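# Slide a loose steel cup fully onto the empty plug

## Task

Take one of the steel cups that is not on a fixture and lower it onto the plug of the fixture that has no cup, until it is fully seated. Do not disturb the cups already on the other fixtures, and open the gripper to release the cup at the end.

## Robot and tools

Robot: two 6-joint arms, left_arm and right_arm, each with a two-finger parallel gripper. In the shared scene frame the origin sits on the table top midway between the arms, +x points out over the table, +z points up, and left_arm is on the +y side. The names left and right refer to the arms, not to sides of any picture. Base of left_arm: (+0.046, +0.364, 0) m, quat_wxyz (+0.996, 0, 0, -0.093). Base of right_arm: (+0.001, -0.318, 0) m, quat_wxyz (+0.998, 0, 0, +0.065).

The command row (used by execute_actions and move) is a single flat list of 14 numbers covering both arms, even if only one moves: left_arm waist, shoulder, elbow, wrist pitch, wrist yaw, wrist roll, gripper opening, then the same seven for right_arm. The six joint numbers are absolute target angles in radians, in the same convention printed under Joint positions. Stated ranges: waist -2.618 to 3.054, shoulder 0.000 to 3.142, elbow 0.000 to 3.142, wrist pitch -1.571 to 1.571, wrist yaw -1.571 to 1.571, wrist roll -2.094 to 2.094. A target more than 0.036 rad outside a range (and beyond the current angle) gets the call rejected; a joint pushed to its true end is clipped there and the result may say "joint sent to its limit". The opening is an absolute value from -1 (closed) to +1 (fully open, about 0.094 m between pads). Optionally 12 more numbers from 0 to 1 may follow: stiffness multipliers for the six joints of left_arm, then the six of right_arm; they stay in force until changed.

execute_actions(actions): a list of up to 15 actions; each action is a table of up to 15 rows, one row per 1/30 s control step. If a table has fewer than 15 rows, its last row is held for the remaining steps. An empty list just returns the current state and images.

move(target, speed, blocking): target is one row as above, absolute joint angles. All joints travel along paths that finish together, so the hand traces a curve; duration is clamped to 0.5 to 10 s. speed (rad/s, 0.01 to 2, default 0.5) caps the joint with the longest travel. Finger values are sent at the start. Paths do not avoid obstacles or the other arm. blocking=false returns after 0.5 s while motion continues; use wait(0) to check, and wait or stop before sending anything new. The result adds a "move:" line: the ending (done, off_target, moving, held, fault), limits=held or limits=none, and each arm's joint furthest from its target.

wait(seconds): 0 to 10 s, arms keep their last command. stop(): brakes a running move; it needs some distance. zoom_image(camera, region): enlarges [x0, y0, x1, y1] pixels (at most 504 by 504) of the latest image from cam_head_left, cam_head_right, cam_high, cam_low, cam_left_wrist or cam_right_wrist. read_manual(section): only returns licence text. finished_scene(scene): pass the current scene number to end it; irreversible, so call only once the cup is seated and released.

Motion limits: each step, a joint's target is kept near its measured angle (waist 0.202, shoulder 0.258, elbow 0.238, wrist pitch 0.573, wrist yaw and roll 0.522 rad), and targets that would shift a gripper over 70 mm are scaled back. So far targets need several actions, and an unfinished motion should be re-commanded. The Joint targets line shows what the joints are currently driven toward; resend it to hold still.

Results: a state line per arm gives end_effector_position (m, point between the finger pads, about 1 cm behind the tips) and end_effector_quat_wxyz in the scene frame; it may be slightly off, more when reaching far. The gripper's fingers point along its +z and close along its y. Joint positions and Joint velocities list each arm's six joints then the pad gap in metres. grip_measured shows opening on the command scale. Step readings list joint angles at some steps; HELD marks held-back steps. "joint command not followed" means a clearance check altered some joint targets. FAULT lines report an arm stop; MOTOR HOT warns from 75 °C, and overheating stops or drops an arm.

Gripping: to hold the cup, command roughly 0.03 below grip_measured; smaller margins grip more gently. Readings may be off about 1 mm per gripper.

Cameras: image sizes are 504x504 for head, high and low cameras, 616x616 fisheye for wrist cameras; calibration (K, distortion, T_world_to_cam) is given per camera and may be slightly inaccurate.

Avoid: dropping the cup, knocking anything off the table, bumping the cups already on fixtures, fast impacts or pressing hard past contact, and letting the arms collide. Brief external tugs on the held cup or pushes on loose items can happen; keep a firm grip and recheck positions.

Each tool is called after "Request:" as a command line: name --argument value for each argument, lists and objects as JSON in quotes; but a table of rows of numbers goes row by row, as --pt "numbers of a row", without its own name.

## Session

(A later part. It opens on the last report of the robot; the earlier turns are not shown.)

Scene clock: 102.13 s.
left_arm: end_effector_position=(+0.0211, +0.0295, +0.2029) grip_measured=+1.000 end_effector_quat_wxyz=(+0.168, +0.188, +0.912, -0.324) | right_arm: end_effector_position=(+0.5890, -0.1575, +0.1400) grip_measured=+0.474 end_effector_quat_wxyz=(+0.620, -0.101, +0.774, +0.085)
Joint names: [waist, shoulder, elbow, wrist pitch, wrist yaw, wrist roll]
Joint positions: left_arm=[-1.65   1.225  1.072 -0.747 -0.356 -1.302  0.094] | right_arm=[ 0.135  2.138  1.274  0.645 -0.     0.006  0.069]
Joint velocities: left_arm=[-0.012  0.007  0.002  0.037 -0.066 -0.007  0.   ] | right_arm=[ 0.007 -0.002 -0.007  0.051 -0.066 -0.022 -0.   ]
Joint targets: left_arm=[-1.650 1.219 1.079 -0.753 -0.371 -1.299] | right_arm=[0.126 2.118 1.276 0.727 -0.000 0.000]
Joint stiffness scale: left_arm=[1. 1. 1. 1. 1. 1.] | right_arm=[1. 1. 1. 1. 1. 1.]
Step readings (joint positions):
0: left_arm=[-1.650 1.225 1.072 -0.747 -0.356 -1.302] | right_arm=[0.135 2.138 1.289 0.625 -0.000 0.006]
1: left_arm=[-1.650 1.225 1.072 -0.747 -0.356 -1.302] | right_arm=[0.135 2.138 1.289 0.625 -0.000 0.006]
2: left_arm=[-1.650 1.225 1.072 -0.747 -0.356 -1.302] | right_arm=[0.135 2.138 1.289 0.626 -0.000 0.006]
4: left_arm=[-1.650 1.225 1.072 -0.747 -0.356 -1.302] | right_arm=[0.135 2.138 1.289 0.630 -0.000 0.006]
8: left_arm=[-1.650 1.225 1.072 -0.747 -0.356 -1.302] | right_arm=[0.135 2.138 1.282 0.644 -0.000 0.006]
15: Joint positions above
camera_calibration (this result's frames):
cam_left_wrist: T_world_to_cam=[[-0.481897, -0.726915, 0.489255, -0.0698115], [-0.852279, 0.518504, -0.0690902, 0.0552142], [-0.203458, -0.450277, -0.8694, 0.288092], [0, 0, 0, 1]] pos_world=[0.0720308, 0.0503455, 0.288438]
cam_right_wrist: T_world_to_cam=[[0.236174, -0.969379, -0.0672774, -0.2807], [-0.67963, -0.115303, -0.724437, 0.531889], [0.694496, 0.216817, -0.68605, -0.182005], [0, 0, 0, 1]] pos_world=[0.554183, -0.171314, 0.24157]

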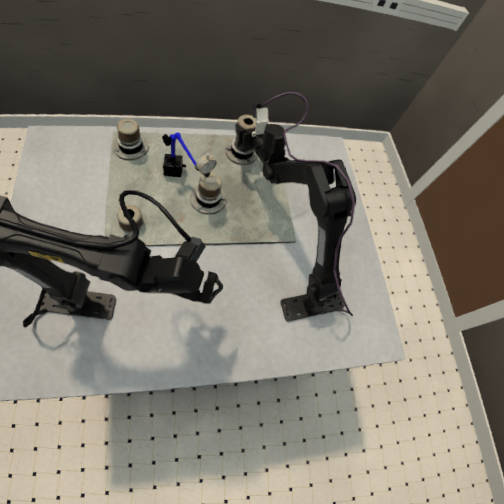

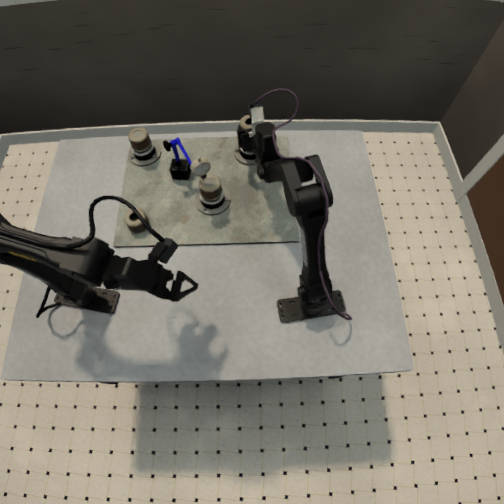

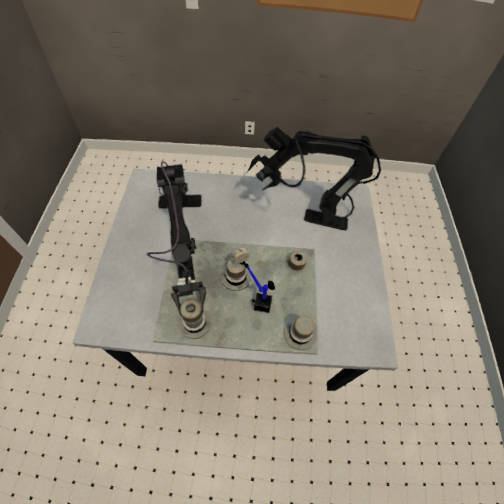

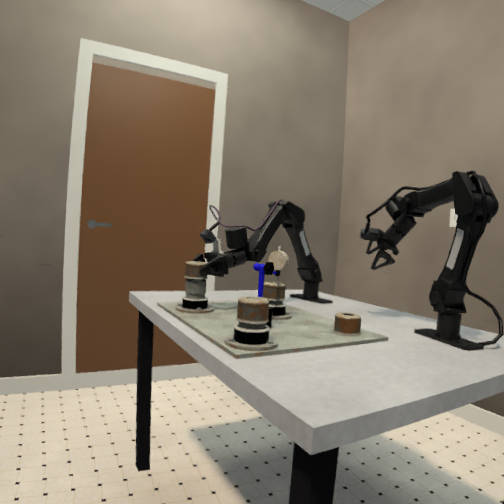

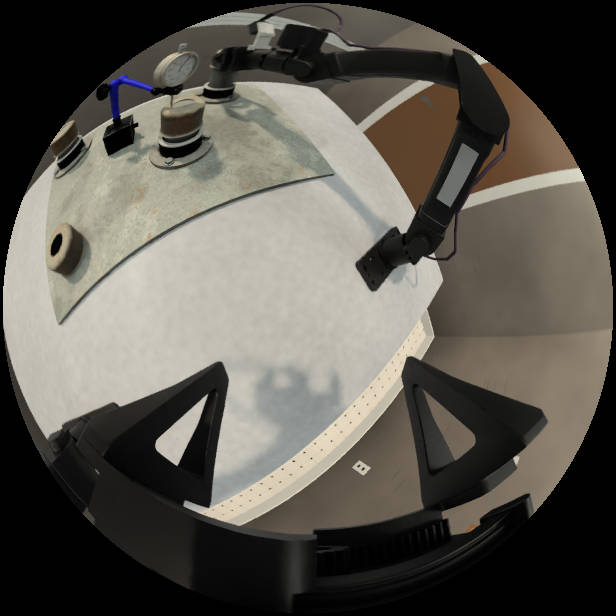

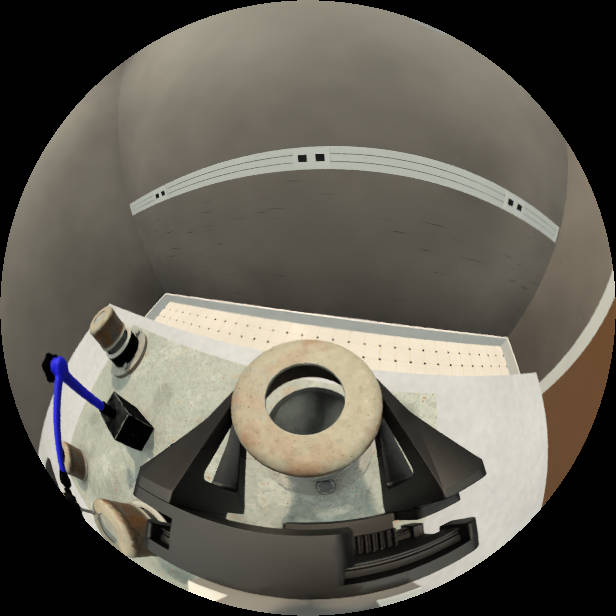

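Request:
execute_actions --actions '[[[-1.65,1.219,1.079,-0.753,-0.371,-1.299,1,0.126,2.120,1.273,0.729,0,0,0.44],[-1.65,1.219,1.079,-0.753,-0.371,-1.299,1,0.126,2.122,1.270,0.731,0,0,0.44],[-1.65,1.219,1.079,-0.753,-0.371,-1.299,1,0.126,2.124,1.268,0.734,0,0,0.44],[-1.65,1.219,1.079,-0.753,-0.371,-1.299,1,0.126,2.126,1.266,0.737,0,0,0.44],[-1.65,1.219,1.079,-0.753,-0.371,-1.299,1,0.126,2.128,1.265,0.740,0,0,0.44],[-1.65,1.219,1.079,-0.753,-0.371,-1.299,1,0.126,2.130,1.264,0.743,0,0,0.44],[-1.65,1.219,1.079,-0.753,-0.371,-1.299,1,0.126,2.132,1.263,0.746,0,0,0.44],[-1.65,1.219,1.079,-0.753,-0.371,-1.299,1,0.126,2.134,1.262,0.749,0,0,0.44],[-1.65,1.219,1.079,-0.753,-0.371,-1.299,1,0.126,2.136,1.261,0.752,0,0,0.44],[-1.65,1.219,1.079,-0.753,-0.371,-1.299,1,0.126,2.138,1.260,0.755,0,0,0.44],[-1.65,1.219,1.079,-0.753,-0.371,-1.299,1,0.126,2.140,1.259,0.758,0,0,0.44],[-1.65,1.219,1.079,-0.753,-0.371,-1.299,1,0.126,2.142,1.258,0.761,0,0,0.44],[-1.65,1.219,1.079,-0.753,-0.371,-1.299,1,0.126,2.144,1.257,0.763,0,0,0.44],[-1.65,1.219,1.079,-0.753,-0.371,-1.299,1,0.126,2.146,1.257,0.765,0,0,0.44]]]'

Request:
wait --seconds 0.3

Request:
zoom_image --camera "cam_low" --region '[165, 245, 235, 315]'

Request:
zoom_image --camera "cam_right_wrist" --region '[255, 350, 355, 450]'

Scene clock: 105.70 s.
left_arm: end_effector_position=(+0.0211, +0.0295, +0.2029) grip_measured=+1.000 end_effector_quat_wxyz=(+0.168, +0.188, +0.912, -0.324) | right_arm: end_effector_position=(+0.5880, -0.1577, +0.1314) grip_measured=+0.474 end_effector_quat_wxyz=(+0.621, -0.101, +0.773, +0.085)
Joint names: [waist, shoulder, elbow, wrist pitch, wrist yaw, wrist roll]
Joint positions: left_arm=[-1.65   1.225  1.072 -0.747 -0.356 -1.302  0.094] | right_arm=[ 0.135  2.155  1.258  0.68  -0.     0.006  0.069]
Joint velocities: left_arm=[-0.002 -0.002 -0.002 -0.007  0.007  0.022  0.   ] | right_arm=[ 0.007  0.11  -0.051  0.022  0.066 -0.139 -0.   ]
Joint targets: left_arm=[-1.650 1.219 1.079 -0.753 -0.371 -1.299] | right_arm=[0.126 2.146 1.257 0.765 -0.000 0.000]
Joint stiffness scale: left_arm=[1. 1. 1. 1. 1. 1.] | right_arm=[1. 1. 1. 1. 1. 1.]
Step readings (joint positions):
0: left_arm=[-1.650 1.225 1.072 -0.747 -0.356 -1.302] | right_arm=[0.135 2.138 1.274 0.646 -0.000 0.006]
1: left_arm=[-1.650 1.225 1.072 -0.747 -0.356 -1.302] | right_arm=[0.135 2.138 1.274 0.646 -0.000 0.006]
2: left_arm=[-1.650 1.225 1.072 -0.747 -0.356 -1.302] | right_arm=[0.135 2.138 1.274 0.647 -0.000 0.006]
4: left_arm=[-1.650 1.225 1.072 -0.747 -0.356 -1.302] | right_arm=[0.135 2.138 1.274 0.648 -0.000 0.006]
8: left_arm=[-1.650 1.225 1.072 -0.747 -0.356 -1.302] | right_arm=[0.135 2.138 1.271 0.659 -0.000 0.006]
15: Joint positions above
camera_calibration (this result's frames):
cam_left_wrist: T_world_to_cam=[[-0.481897, -0.726915, 0.489255, -0.0698115], [-0.852279, 0.518504, -0.0690902, 0.0552142], [-0.203458, -0.450277, -0.8694, 0.288092], [0, 0, 0, 1]] pos_world=[0.0720308, 0.0503455, 0.288438]
cam_right_wrist: T_world_to_cam=[[0.236409, -0.969343, -0.0669644, -0.281475], [-0.677947, -0.115186, -0.72603, 0.524237], [0.696059, 0.217038, -0.684395, -0.188231], [0, 0, 0, 1]] pos_world=[0.552968, -0.171608, 0.232939]

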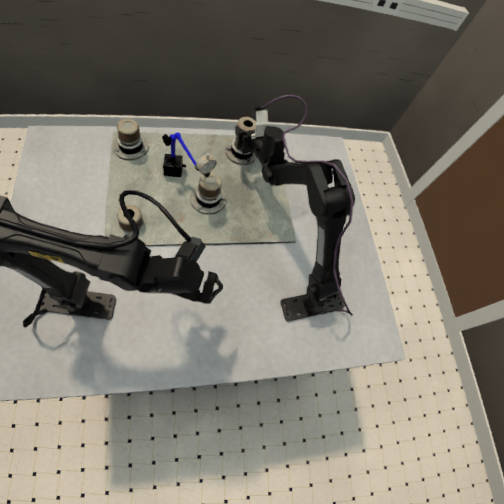

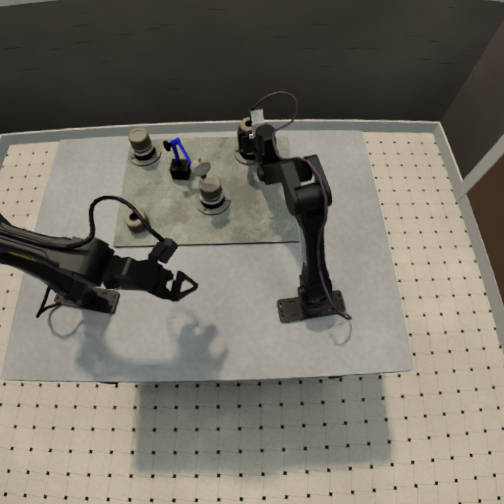

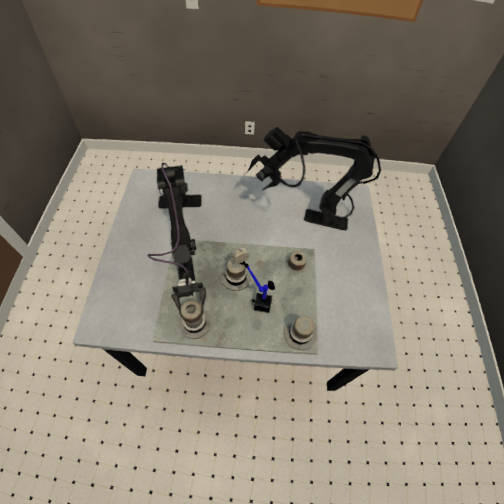

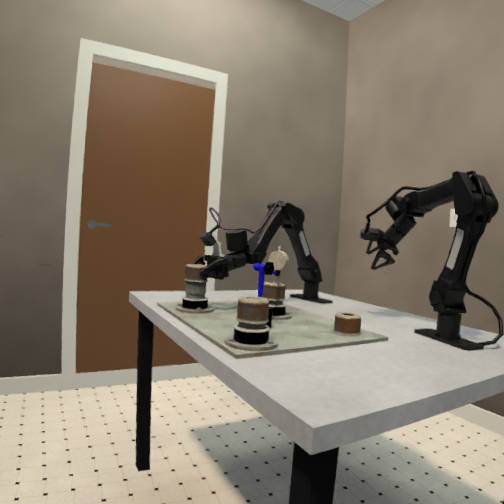

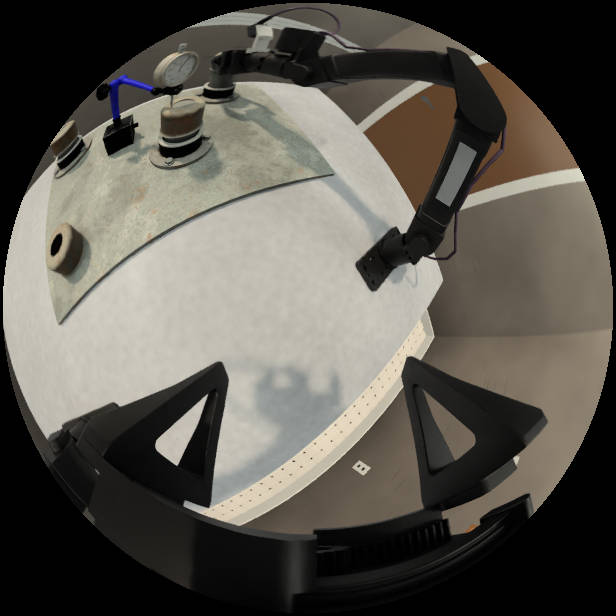

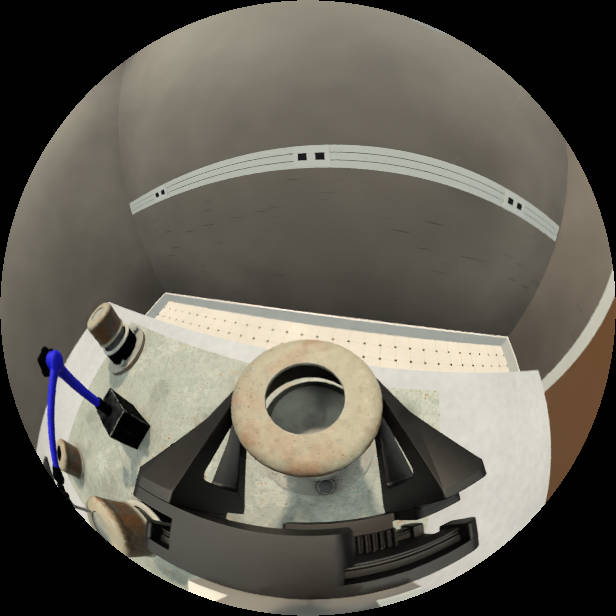

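Scene clock: 106.00 s.
left_arm: end_effector_position=(+0.0211, +0.0295, +0.2029) grip_measured=+1.000 end_effector_quat_wxyz=(+0.168, +0.188, +0.912, -0.324) | right_arm: end_effector_position=(+0.5884, -0.1593, +0.1306) grip_measured=+0.474 end_effector_quat_wxyz=(+0.622, -0.100, +0.773, +0.082)
Joint names: [waist, shoulder, elbow, wrist pitch, wrist yaw, wrist roll]
Joint positions: left_arm=[-1.65   1.225  1.072 -0.747 -0.356 -1.302  0.094] | right_arm=[0.133 2.157 1.257 0.685 0.002 0.004 0.069]
Joint velocities: left_arm=[-0.007 -0.032 -0.012  0.022 -0.095 -0.037  0.   ] | right_arm=[-0.002  0.007  0.012  0.022 -0.051  0.022 -0.001]
Joint targets: left_arm=[-1.650 1.219 1.079 -0.753 -0.371 -1.299] | right_arm=[0.126 2.146 1.257 0.765 -0.000 -0.000]
Joint stiffness scale: left_arm=[1. 1. 1. 1. 1. 1.] | right_arm=[1. 1. 1. 1. 1. 1.]
wait: 0.30 s; at rest by 0.20 s
camera_calibration (this result's frames):
cam_left_wrist: T_world_to_cam=[[-0.481897, -0.726915, 0.489255, -0.0698115], [-0.852279, 0.518504, -0.0690902, 0.0552142], [-0.203458, -0.450277, -0.8694, 0.288092], [0, 0, 0, 1]] pos_world=[0.0720308, 0.0503455, 0.288438]
cam_right_wrist: T_world_to_cam=[[0.23254, -0.970441, -0.0645653, -0.281374], [-0.677155, -0.113895, -0.726972, 0.523598], [0.69813, 0.212771, -0.683624, -0.190727], [0, 0, 0, 1]] pos_world=[0.55314, -0.17284, 0.232089]

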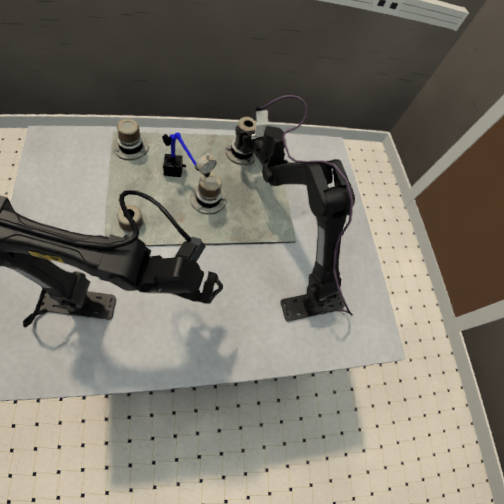

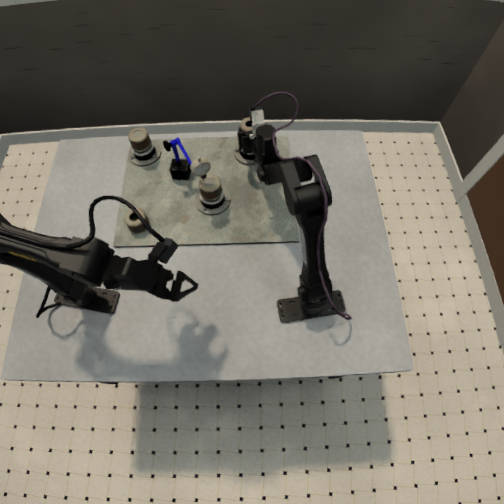

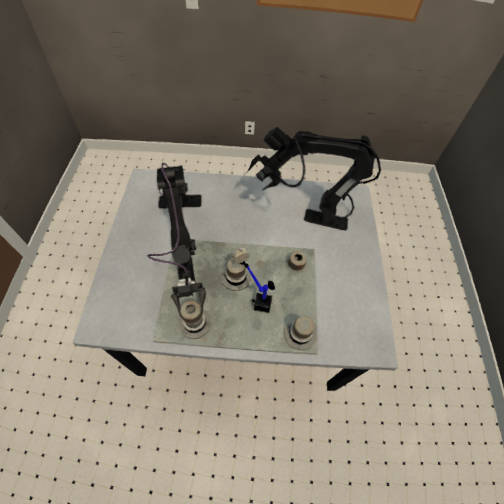

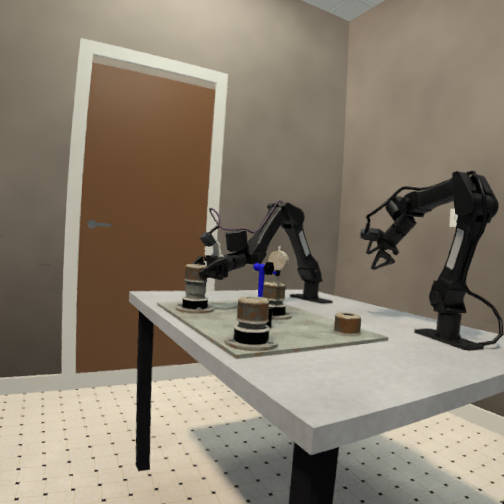

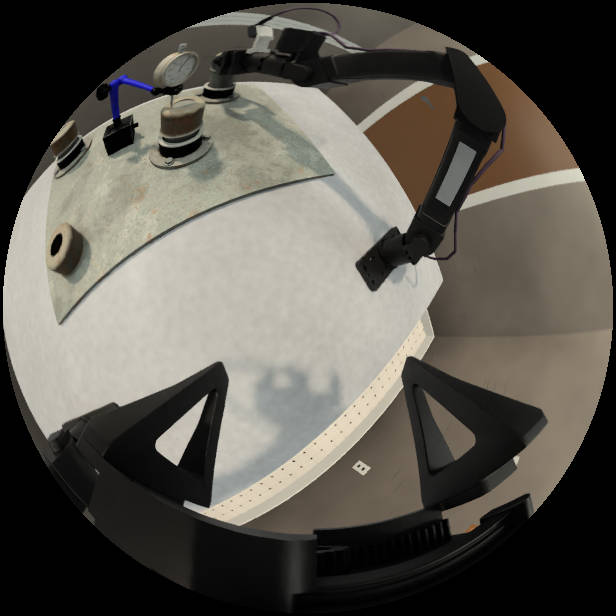

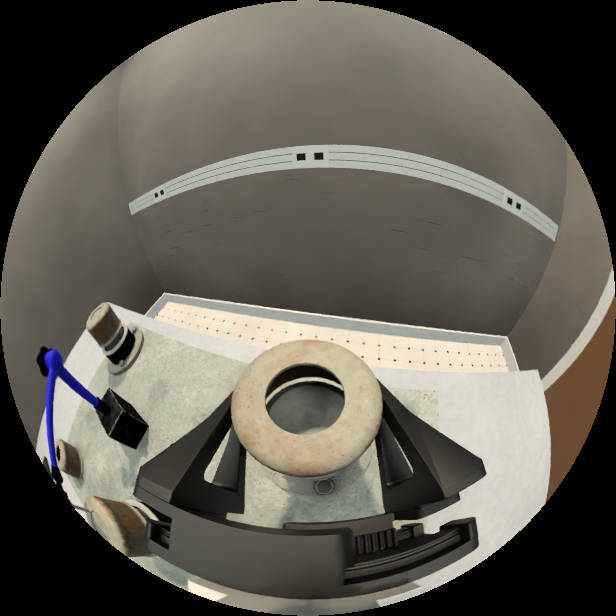

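Region (165, 245, 235, 315) of cam_low's 504x504 image, scaled by 7.200, with more detail than that image has.

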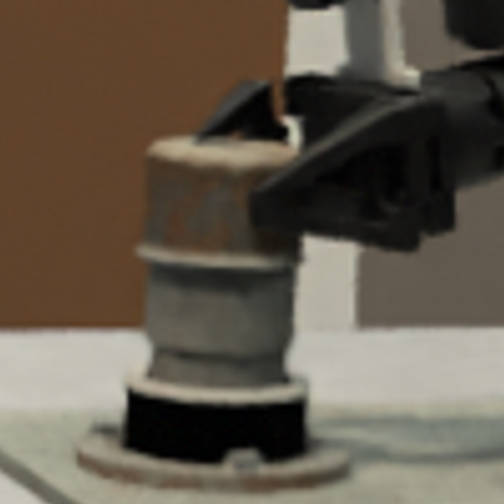

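Region (255, 350, 355, 450) of cam_right_wrist's 616x616 image, scaled by 5.040, with more detail than that image has.

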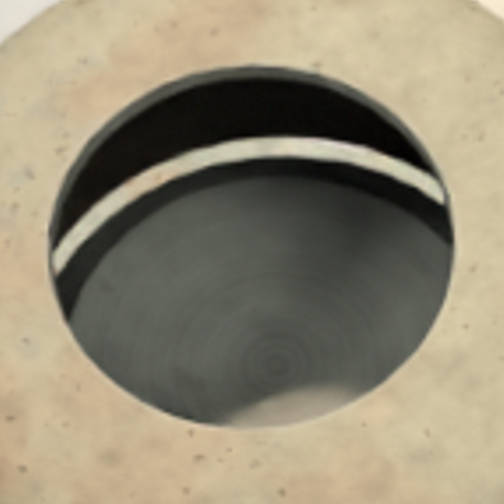

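Request:
execute_actions --actions '[[[-1.65,1.219,1.079,-0.753,-0.371,-1.299,1,0.128,2.146,1.254,0.760,0,0,0.44],[-1.65,1.219,1.079,-0.753,-0.371,-1.299,1,0.128,2.146,1.251,0.755,0,0,0.44],[-1.65,1.219,1.079,-0.753,-0.371,-1.299,1,0.128,2.146,1.248,0.752,0,0,0.44],[-1.65,1.219,1.079,-0.753,-0.371,-1.299,1,0.128,2.146,1.246,0.75,0,0,0.44],[-1.65,1.219,1.079,-0.753,-0.371,-1.299,1,0.128,2.146,1.244,0.75,0,0,0.44],[-1.65,1.219,1.079,-0.753,-0.371,-1.299,1,0.128,2.146,1.242,0.75,0,0,0.44]]]'

Request:
zoom_image --camera "cam_low" --region '[165, 245, 235, 315]'

Request:
zoom_image --camera "cam_right_wrist" --region '[255, 350, 355, 450]'

Scene clock: 108.80 s.
left_arm: end_effector_position=(+0.0211, +0.0295, +0.2029) grip_measured=+1.000 end_effector_quat_wxyz=(+0.168, +0.188, +0.912, -0.324) | right_arm: end_effector_position=(+0.5867, -0.1598, +0.1267) grip_measured=+0.474 end_effector_quat_wxyz=(+0.619, -0.100, +0.775, +0.082)
Joint names: [waist, shoulder, elbow, wrist pitch, wrist yaw, wrist roll]
Joint positions: left_arm=[-1.65   1.225  1.072 -0.747 -0.356 -1.302  0.094] | right_arm=[0.133 2.159 1.247 0.69  0.002 0.004 0.069]
Joint velocities: left_arm=[-0.002  0.012 -0.012  0.022  0.037 -0.037  0.   ] | right_arm=[-0.012 -0.007  0.002 -0.11  -0.066  0.007  0.001]
Joint targets: left_arm=[-1.650 1.219 1.079 -0.753 -0.371 -1.299] | right_arm=[0.128 2.146 1.242 0.750 -0.000 0.000]
Joint stiffness scale: left_arm=[1. 1. 1. 1. 1. 1.] | right_arm=[1. 1. 1. 1. 1. 1.]
Step readings (joint positions):
0: left_arm=[-1.650 1.225 1.072 -0.747 -0.356 -1.302] | right_arm=[0.133 2.157 1.257 0.685 0.002 0.004]
1: left_arm=[-1.650 1.225 1.072 -0.747 -0.356 -1.302] | right_arm=[0.133 2.157 1.257 0.685 0.002 0.004]
2: left_arm=[-1.650 1.225 1.072 -0.747 -0.356 -1.302] | right_arm=[0.133 2.157 1.257 0.685 0.002 0.004]
4: left_arm=[-1.650 1.225 1.072 -0.747 -0.356 -1.302] | right_arm=[0.133 2.157 1.257 0.685 0.002 0.004]
8: left_arm=[-1.650 1.225 1.072 -0.747 -0.356 -1.302] | right_arm=[0.133 2.158 1.247 0.688 0.002 0.004]
15: Joint positions above
camera_calibration (this result's frames):
cam_left_wrist: T_world_to_cam=[[-0.481897, -0.726915, 0.489255, -0.0698115], [-0.852279, 0.518504, -0.0690902, 0.0552142], [-0.203458, -0.450277, -0.8694, 0.288092], [0, 0, 0, 1]] pos_world=[0.0720308, 0.0503455, 0.288438]
cam_right_wrist: T_world_to_cam=[[0.23216, -0.970544, -0.064396, -0.281488], [-0.681428, -0.115045, -0.722787, 0.521382], [0.694088, 0.211684, -0.688064, -0.189377], [0, 0, 0, 1]] pos_world=[0.552079, -0.173126, 0.228418]

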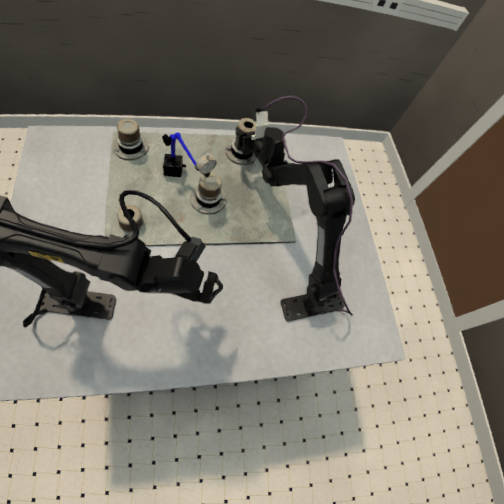

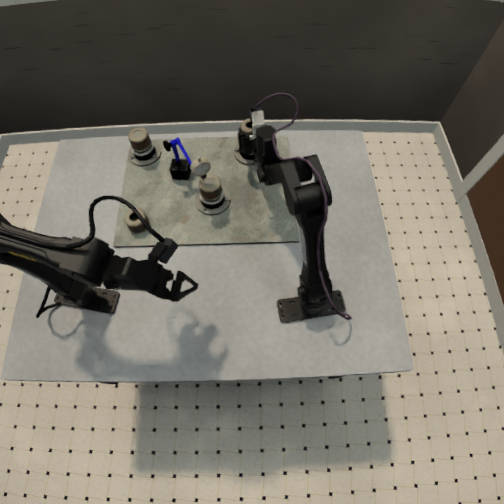

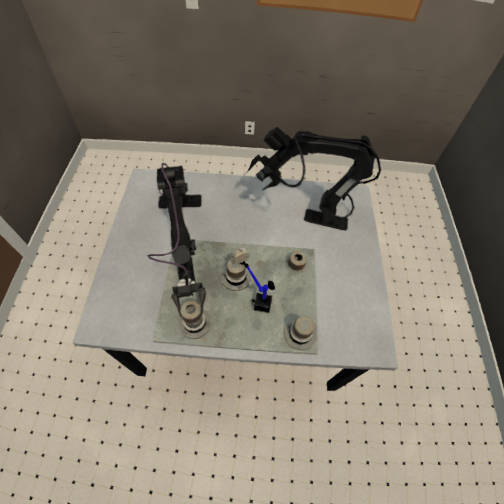

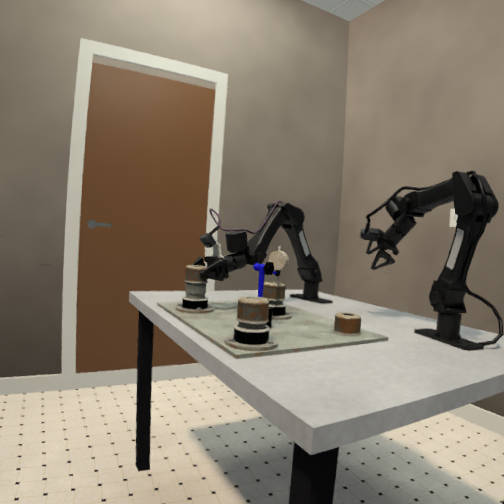

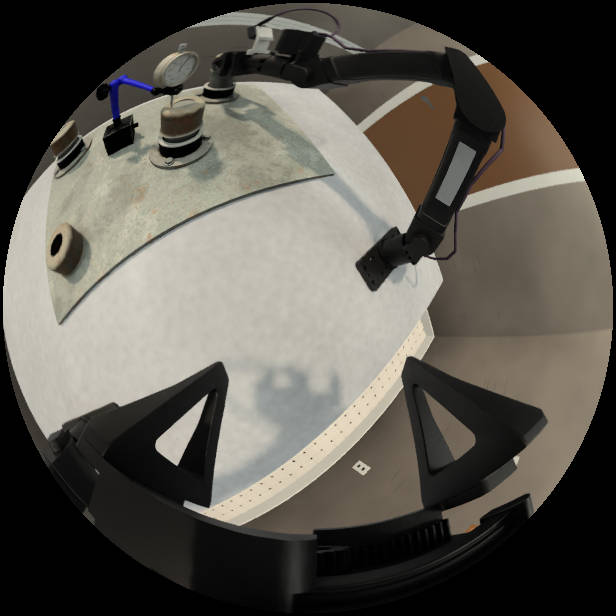

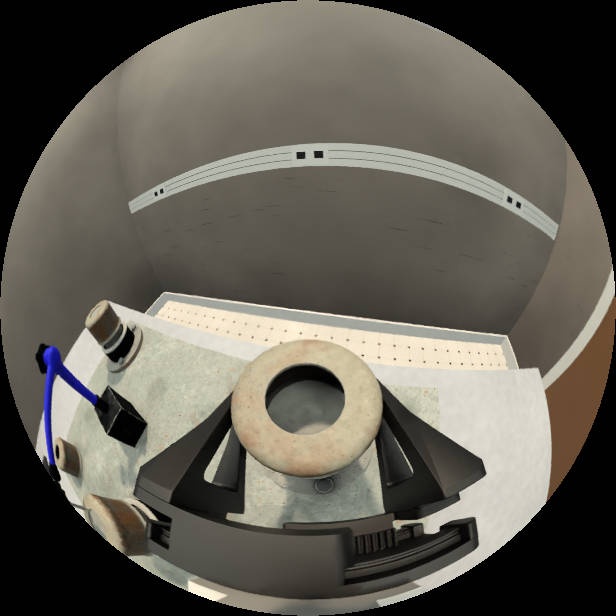

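Region (165, 245, 235, 315) of cam_low's 504x504 image, scaled by 7.200, with more detail than that image has.

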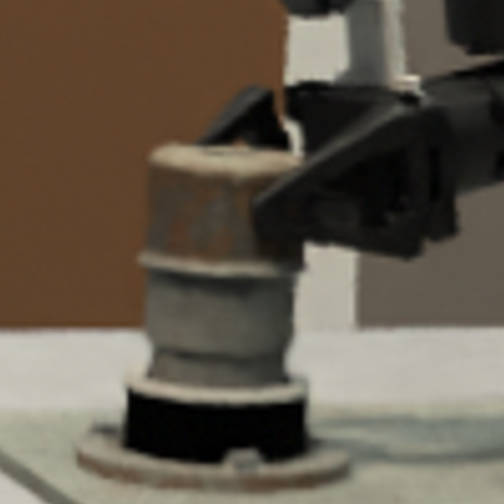

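Region (255, 350, 355, 450) of cam_right_wrist's 616x616 image, scaled by 5.040, with more detail than that image has.

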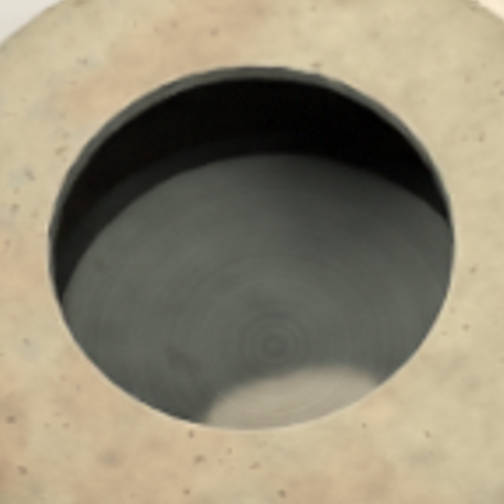

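Request:
execute_actions --actions '[[[-1.65,1.219,1.079,-0.753,-0.371,-1.299,1,0.13,2.149,1.242,0.755,0,0,0.44],[-1.65,1.219,1.079,-0.753,-0.371,-1.299,1,0.13,2.152,1.241,0.759,0,0,0.44],[-1.65,1.219,1.079,-0.753,-0.371,-1.299,1,0.13,2.155,1.240,0.763,0,0,0.44],[-1.65,1.219,1.079,-0.753,-0.371,-1.299,1,0.13,2.158,1.239,0.767,0,0,0.44],[-1.65,1.219,1.079,-0.753,-0.371,-1.299,1,0.13,2.161,1.238,0.771,0,0,0.44],[-1.65,1.219,1.079,-0.753,-0.371,-1.299,1,0.13,2.164,1.237,0.775,0,0,0.44],[-1.65,1.219,1.079,-0.753,-0.371,-1.299,1,0.13,2.167,1.236,0.779,0,0,0.44],[-1.65,1.219,1.079,-0.753,-0.371,-1.299,1,0.13,2.170,1.235,0.783,0,0,0.44],[-1.65,1.219,1.079,-0.753,-0.371,-1.299,1,0.13,2.173,1.234,0.787,0,0,0.44],[-1.65,1.219,1.079,-0.753,-0.371,-1.299,1,0.13,2.176,1.233,0.791,0,0,0.44],[-1.65,1.219,1.079,-0.753,-0.371,-1.299,1,0.13,2.179,1.232,0.795,0,0,0.44],[-1.65,1.219,1.079,-0.753,-0.371,-1.299,1,0.13,2.182,1.231,0.799,0,0,0.44],[-1.65,1.219,1.079,-0.753,-0.371,-1.299,1,0.13,2.185,1.231,0.803,0,0,0.44],[-1.65,1.219,1.079,-0.753,-0.371,-1.299,1,0.13,2.188,1.230,0.807,0,0,0.44],[-1.65,1.219,1.079,-0.753,-0.371,-1.299,1,0.13,2.191,1.229,0.810,0,0,0.44]],[[-1.65,1.219,1.079,-0.753,-0.371,-1.299,1,0.13,2.194,1.228,0.814,0,0,0.44],[-1.65,1.219,1.079,-0.753,-0.371,-1.299,1,0.13,2.197,1.228,0.818,0,0,0.44],[-1.65,1.219,1.079,-0.753,-0.371,-1.299,1,0.13,2.200,1.227,0.822,0,0,0.44],[-1.65,1.219,1.079,-0.753,-0.371,-1.299,1,0.13,2.203,1.226,0.825,0,0,0.44],[-1.65,1.219,1.079,-0.753,-0.371,-1.299,1,0.13,2.206,1.226,0.829,0,0,0.44],[-1.65,1.219,1.079,-0.753,-0.371,-1.299,1,0.13,2.209,1.225,0.833,0,0,0.44],[-1.65,1.219,1.079,-0.753,-0.371,-1.299,1,0.13,2.212,1.224,0.836,0,0,0.44],[-1.65,1.219,1.079,-0.753,-0.371,-1.299,1,0.13,2.215,1.224,0.840,0,0,0.44],[-1.65,1.219,1.079,-0.753,-0.371,-1.299,1,0.13,2.218,1.223,0.844,0,0,0.44],[-1.65,1.219,1.079,-0.753,-0.371,-1.299,1,0.13,2.221,1.222,0.847,0,0,0.44],[-1.65,1.219,1.079,-0.753,-0.371,-1.299,1,0.13,2.224,1.222,0.851,0,0,0.44],[-1.65,1.219,1.079,-0.753,-0.371,-1.299,1,0.13,2.227,1.221,0.854,0,0,0.44],[-1.65,1.219,1.079,-0.753,-0.371,-1.299,1,0.13,2.229,1.221,0.857,0,0,0.44],[-1.65,1.219,1.079,-0.753,-0.371,-1.299,1,0.13,2.231,1.220,0.859,0,0,0.44],[-1.65,1.219,1.079,-0.753,-0.371,-1.299,1,0.13,2.232,1.220,0.860,0,0,0.44]]]'

Request:
wait --seconds 0.3

Request:
zoom_image --camera "cam_low" --region '[165, 245, 235, 315]'

Request:
zoom_image --camera "cam_right_wrist" --region '[255, 350, 355, 450]'

Scene clock: 114.23 s.
left_arm: end_effector_position=(+0.0211, +0.0295, +0.2029) grip_measured=+1.000 end_effector_quat_wxyz=(+0.168, +0.188, +0.912, -0.324) | right_arm: end_effector_position=(+0.5870, -0.1598, +0.0947) grip_measured=+0.474 end_effector_quat_wxyz=(+0.618, -0.100, +0.776, +0.082)
Joint names: [waist, shoulder, elbow, wrist pitch, wrist yaw, wrist roll]
Joint positions: left_arm=[-1.65   1.225  1.072 -0.747 -0.356 -1.302  0.094] | right_arm=[0.133 2.238 1.227 0.786 0.003 0.004 0.069]
Joint velocities: left_arm=[ 0.007 -0.002  0.002  0.037  0.022  0.007  0.   ] | right_arm=[ 0.012  0.066 -0.017  0.11  -0.007 -0.081 -0.001]
Joint targets: left_arm=[-1.650 1.219 1.079 -0.753 -0.371 -1.299] | right_arm=[0.130 2.232 1.220 0.860 -0.000 -0.000]
Joint stiffness scale: left_arm=[1. 1. 1. 1. 1. 1.] | right_arm=[1. 1. 1. 1. 1. 1.]
Step readings (joint positions; steps 1 to 15: 1st action; 16 to 30: 2nd action):
0: left_arm=[-1.650 1.225 1.072 -0.747 -0.356 -1.302] | right_arm=[0.133 2.159 1.247 0.690 0.002 0.004]
1: left_arm=[-1.650 1.225 1.072 -0.747 -0.356 -1.302] | right_arm=[0.133 2.159 1.247 0.690 0.002 0.004]
2: left_arm=[-1.650 1.225 1.072 -0.747 -0.356 -1.302] | right_arm=[0.133 2.159 1.247 0.690 0.002 0.004]
4: left_arm=[-1.650 1.225 1.072 -0.747 -0.356 -1.302] | right_arm=[0.133 2.160 1.247 0.693 0.002 0.004]
8: left_arm=[-1.650 1.225 1.072 -0.747 -0.356 -1.302] | right_arm=[0.133 2.172 1.247 0.700 0.002 0.004]
15: left_arm=[-1.650 1.225 1.072 -0.747 -0.356 -1.302] | right_arm=[0.133 2.195 1.237 0.732 0.003 0.004]
16: left_arm=[-1.650 1.225 1.072 -0.747 -0.356 -1.302] | right_arm=[0.133 2.197 1.236 0.736 0.003 0.004]
17: left_arm=[-1.650 1.225 1.072 -0.747 -0.356 -1.302] | right_arm=[0.133 2.200 1.236 0.740 0.003 0.004]
19: left_arm=[-1.650 1.225 1.072 -0.747 -0.356 -1.302] | right_arm=[0.133 2.206 1.234 0.748 0.003 0.004]
23: left_arm=[-1.650 1.225 1.072 -0.747 -0.356 -1.302] | right_arm=[0.133 2.219 1.231 0.762 0.003 0.004]
30: Joint positions above
camera_calibration (this result's frames):
cam_left_wrist: T_world_to_cam=[[-0.481897, -0.726915, 0.489255, -0.0698115], [-0.852279, 0.518504, -0.0690902, 0.0552142], [-0.203458, -0.450277, -0.8694, 0.288092], [0, 0, 0, 1]] pos_world=[0.0720308, 0.0503455, 0.288438]
cam_right_wrist: T_world_to_cam=[[0.231676, -0.970696, -0.0638438, -0.283404], [-0.683768, -0.11581, -0.72045, 0.499438], [0.691944, 0.210565, -0.690561, -0.2103], [0, 0, 0, 1]] pos_world=[0.552674, -0.172977, 0.196501]

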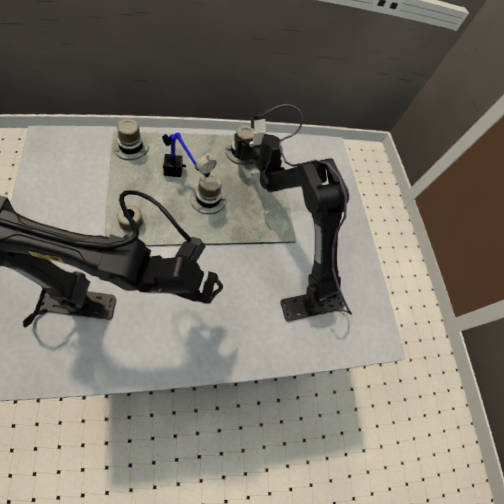

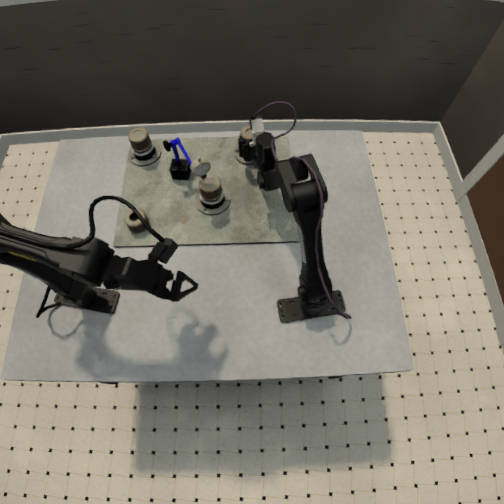

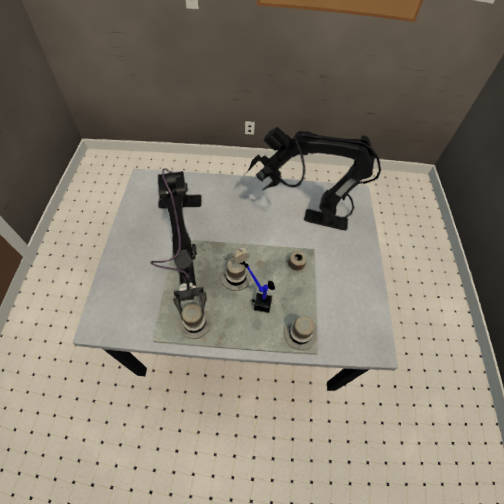

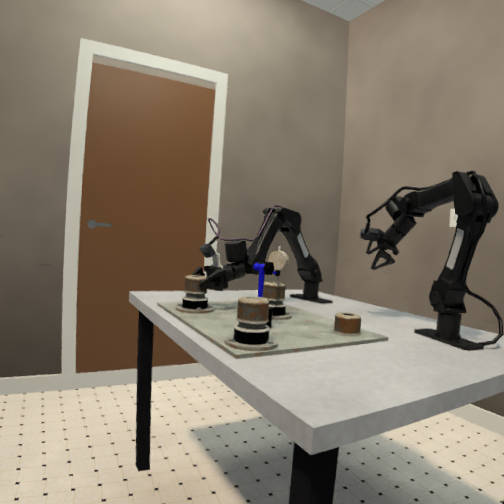

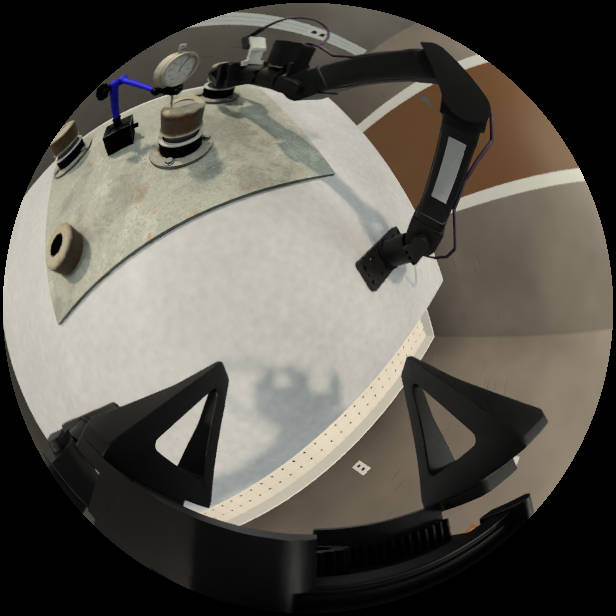

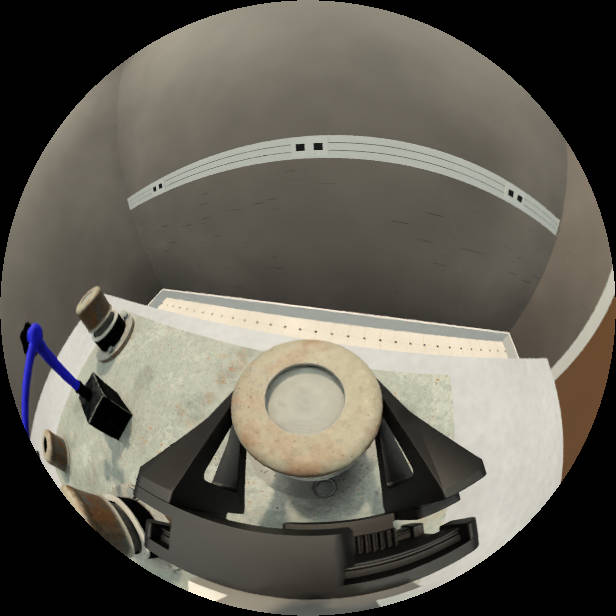

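Scene clock: 114.53 s.
left_arm: end_effector_position=(+0.0211, +0.0295, +0.2029) grip_measured=+1.000 end_effector_quat_wxyz=(+0.168, +0.188, +0.912, -0.324) | right_arm: end_effector_position=(+0.5870, -0.1597, +0.0933) grip_measured=+0.474 end_effector_quat_wxyz=(+0.618, -0.100, +0.775, +0.082)
Joint names: [waist, shoulder, elbow, wrist pitch, wrist yaw, wrist roll]
Joint positions: left_arm=[-1.65   1.225  1.072 -0.747 -0.356 -1.302  0.094] | right_arm=[0.133 2.243 1.227 0.792 0.003 0.004 0.069]
Joint velocities: left_arm=[-0.017 -0.002 -0.012  0.051  0.051  0.037  0.   ] | right_arm=[-0.002  0.007 -0.002 -0.022 -0.022 -0.007 -0.   ]
Joint targets: left_arm=[-1.650 1.219 1.079 -0.753 -0.371 -1.299] | right_arm=[0.130 2.232 1.220 0.860 -0.000 0.000]
Joint stiffness scale: left_arm=[1. 1. 1. 1. 1. 1.] | right_arm=[1. 1. 1. 1. 1. 1.]
wait: 0.30 s; at rest by 0.27 s
camera_calibration (this result's frames):
cam_left_wrist: T_world_to_cam=[[-0.481897, -0.726915, 0.489255, -0.0698115], [-0.852279, 0.518504, -0.0690902, 0.0552142], [-0.203458, -0.450277, -0.8694, 0.288092], [0, 0, 0, 1]] pos_world=[0.0720308, 0.0503455, 0.288438]
cam_right_wrist: T_world_to_cam=[[0.231723, -0.970683, -0.0638655, -0.283516], [-0.683237, -0.115667, -0.720977, 0.498216], [0.692453, 0.210702, -0.69001, -0.21162], [0, 0, 0, 1]] pos_world=[0.552634, -0.172988, 0.195076]

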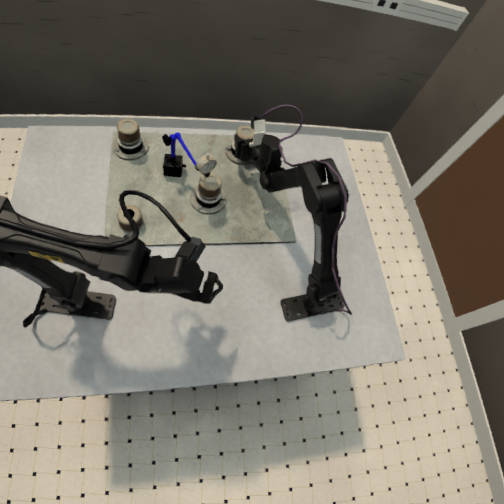

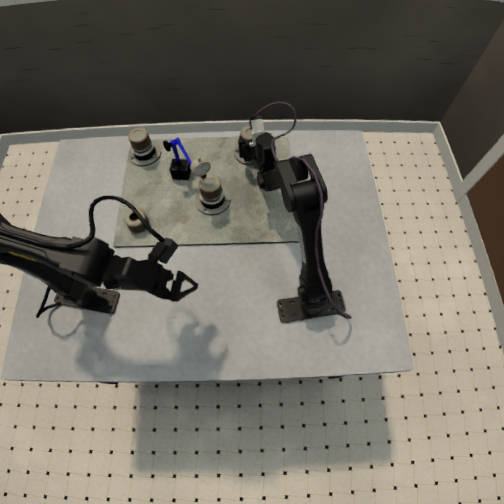

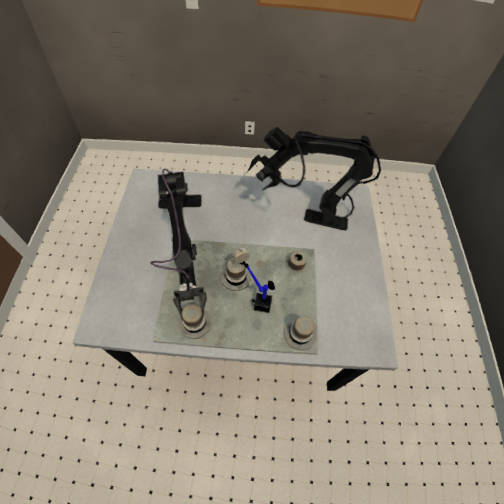

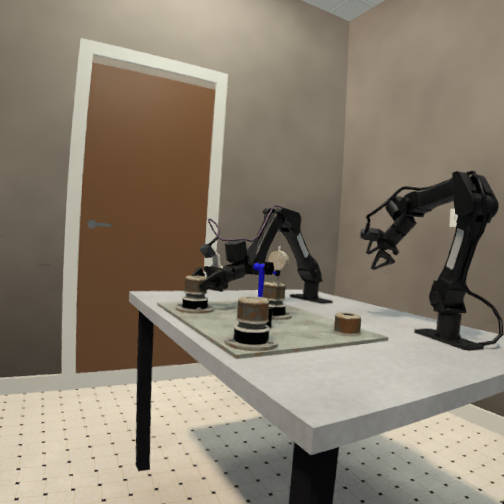

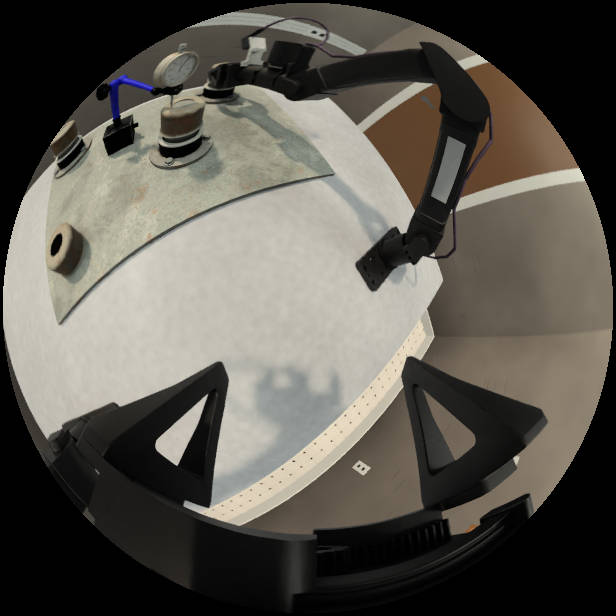

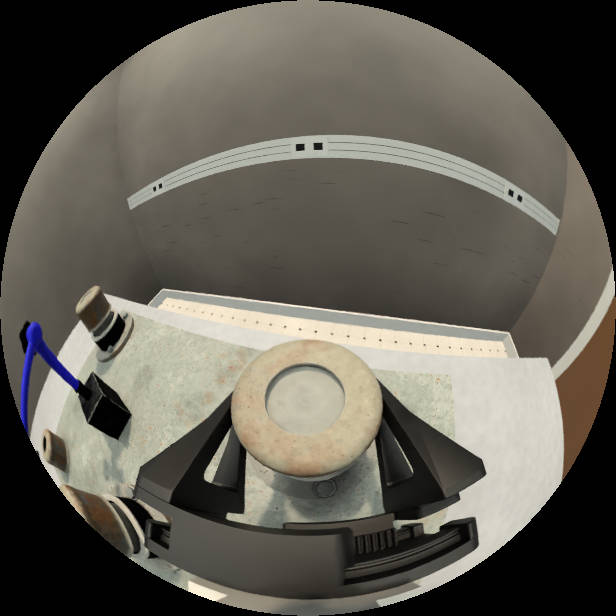

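Region (165, 245, 235, 315) of cam_low's 504x504 image, scaled by 7.200, with more detail than that image has.

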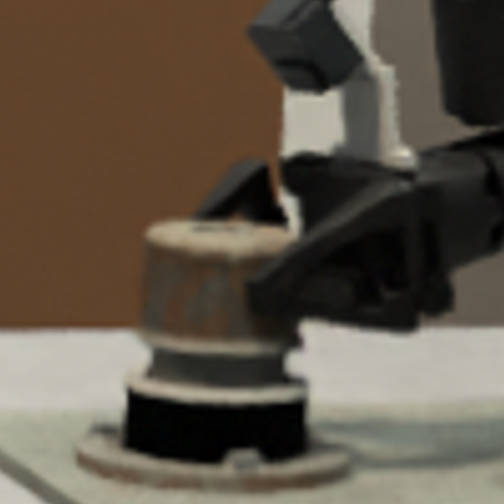

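Region (255, 350, 355, 450) of cam_right_wrist's 616x616 image, scaled by 5.040, with more detail than that image has.

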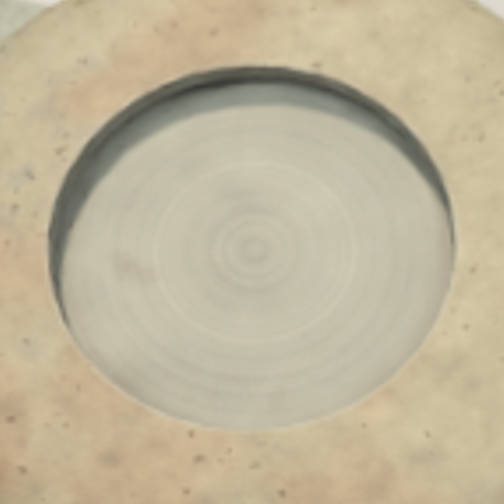

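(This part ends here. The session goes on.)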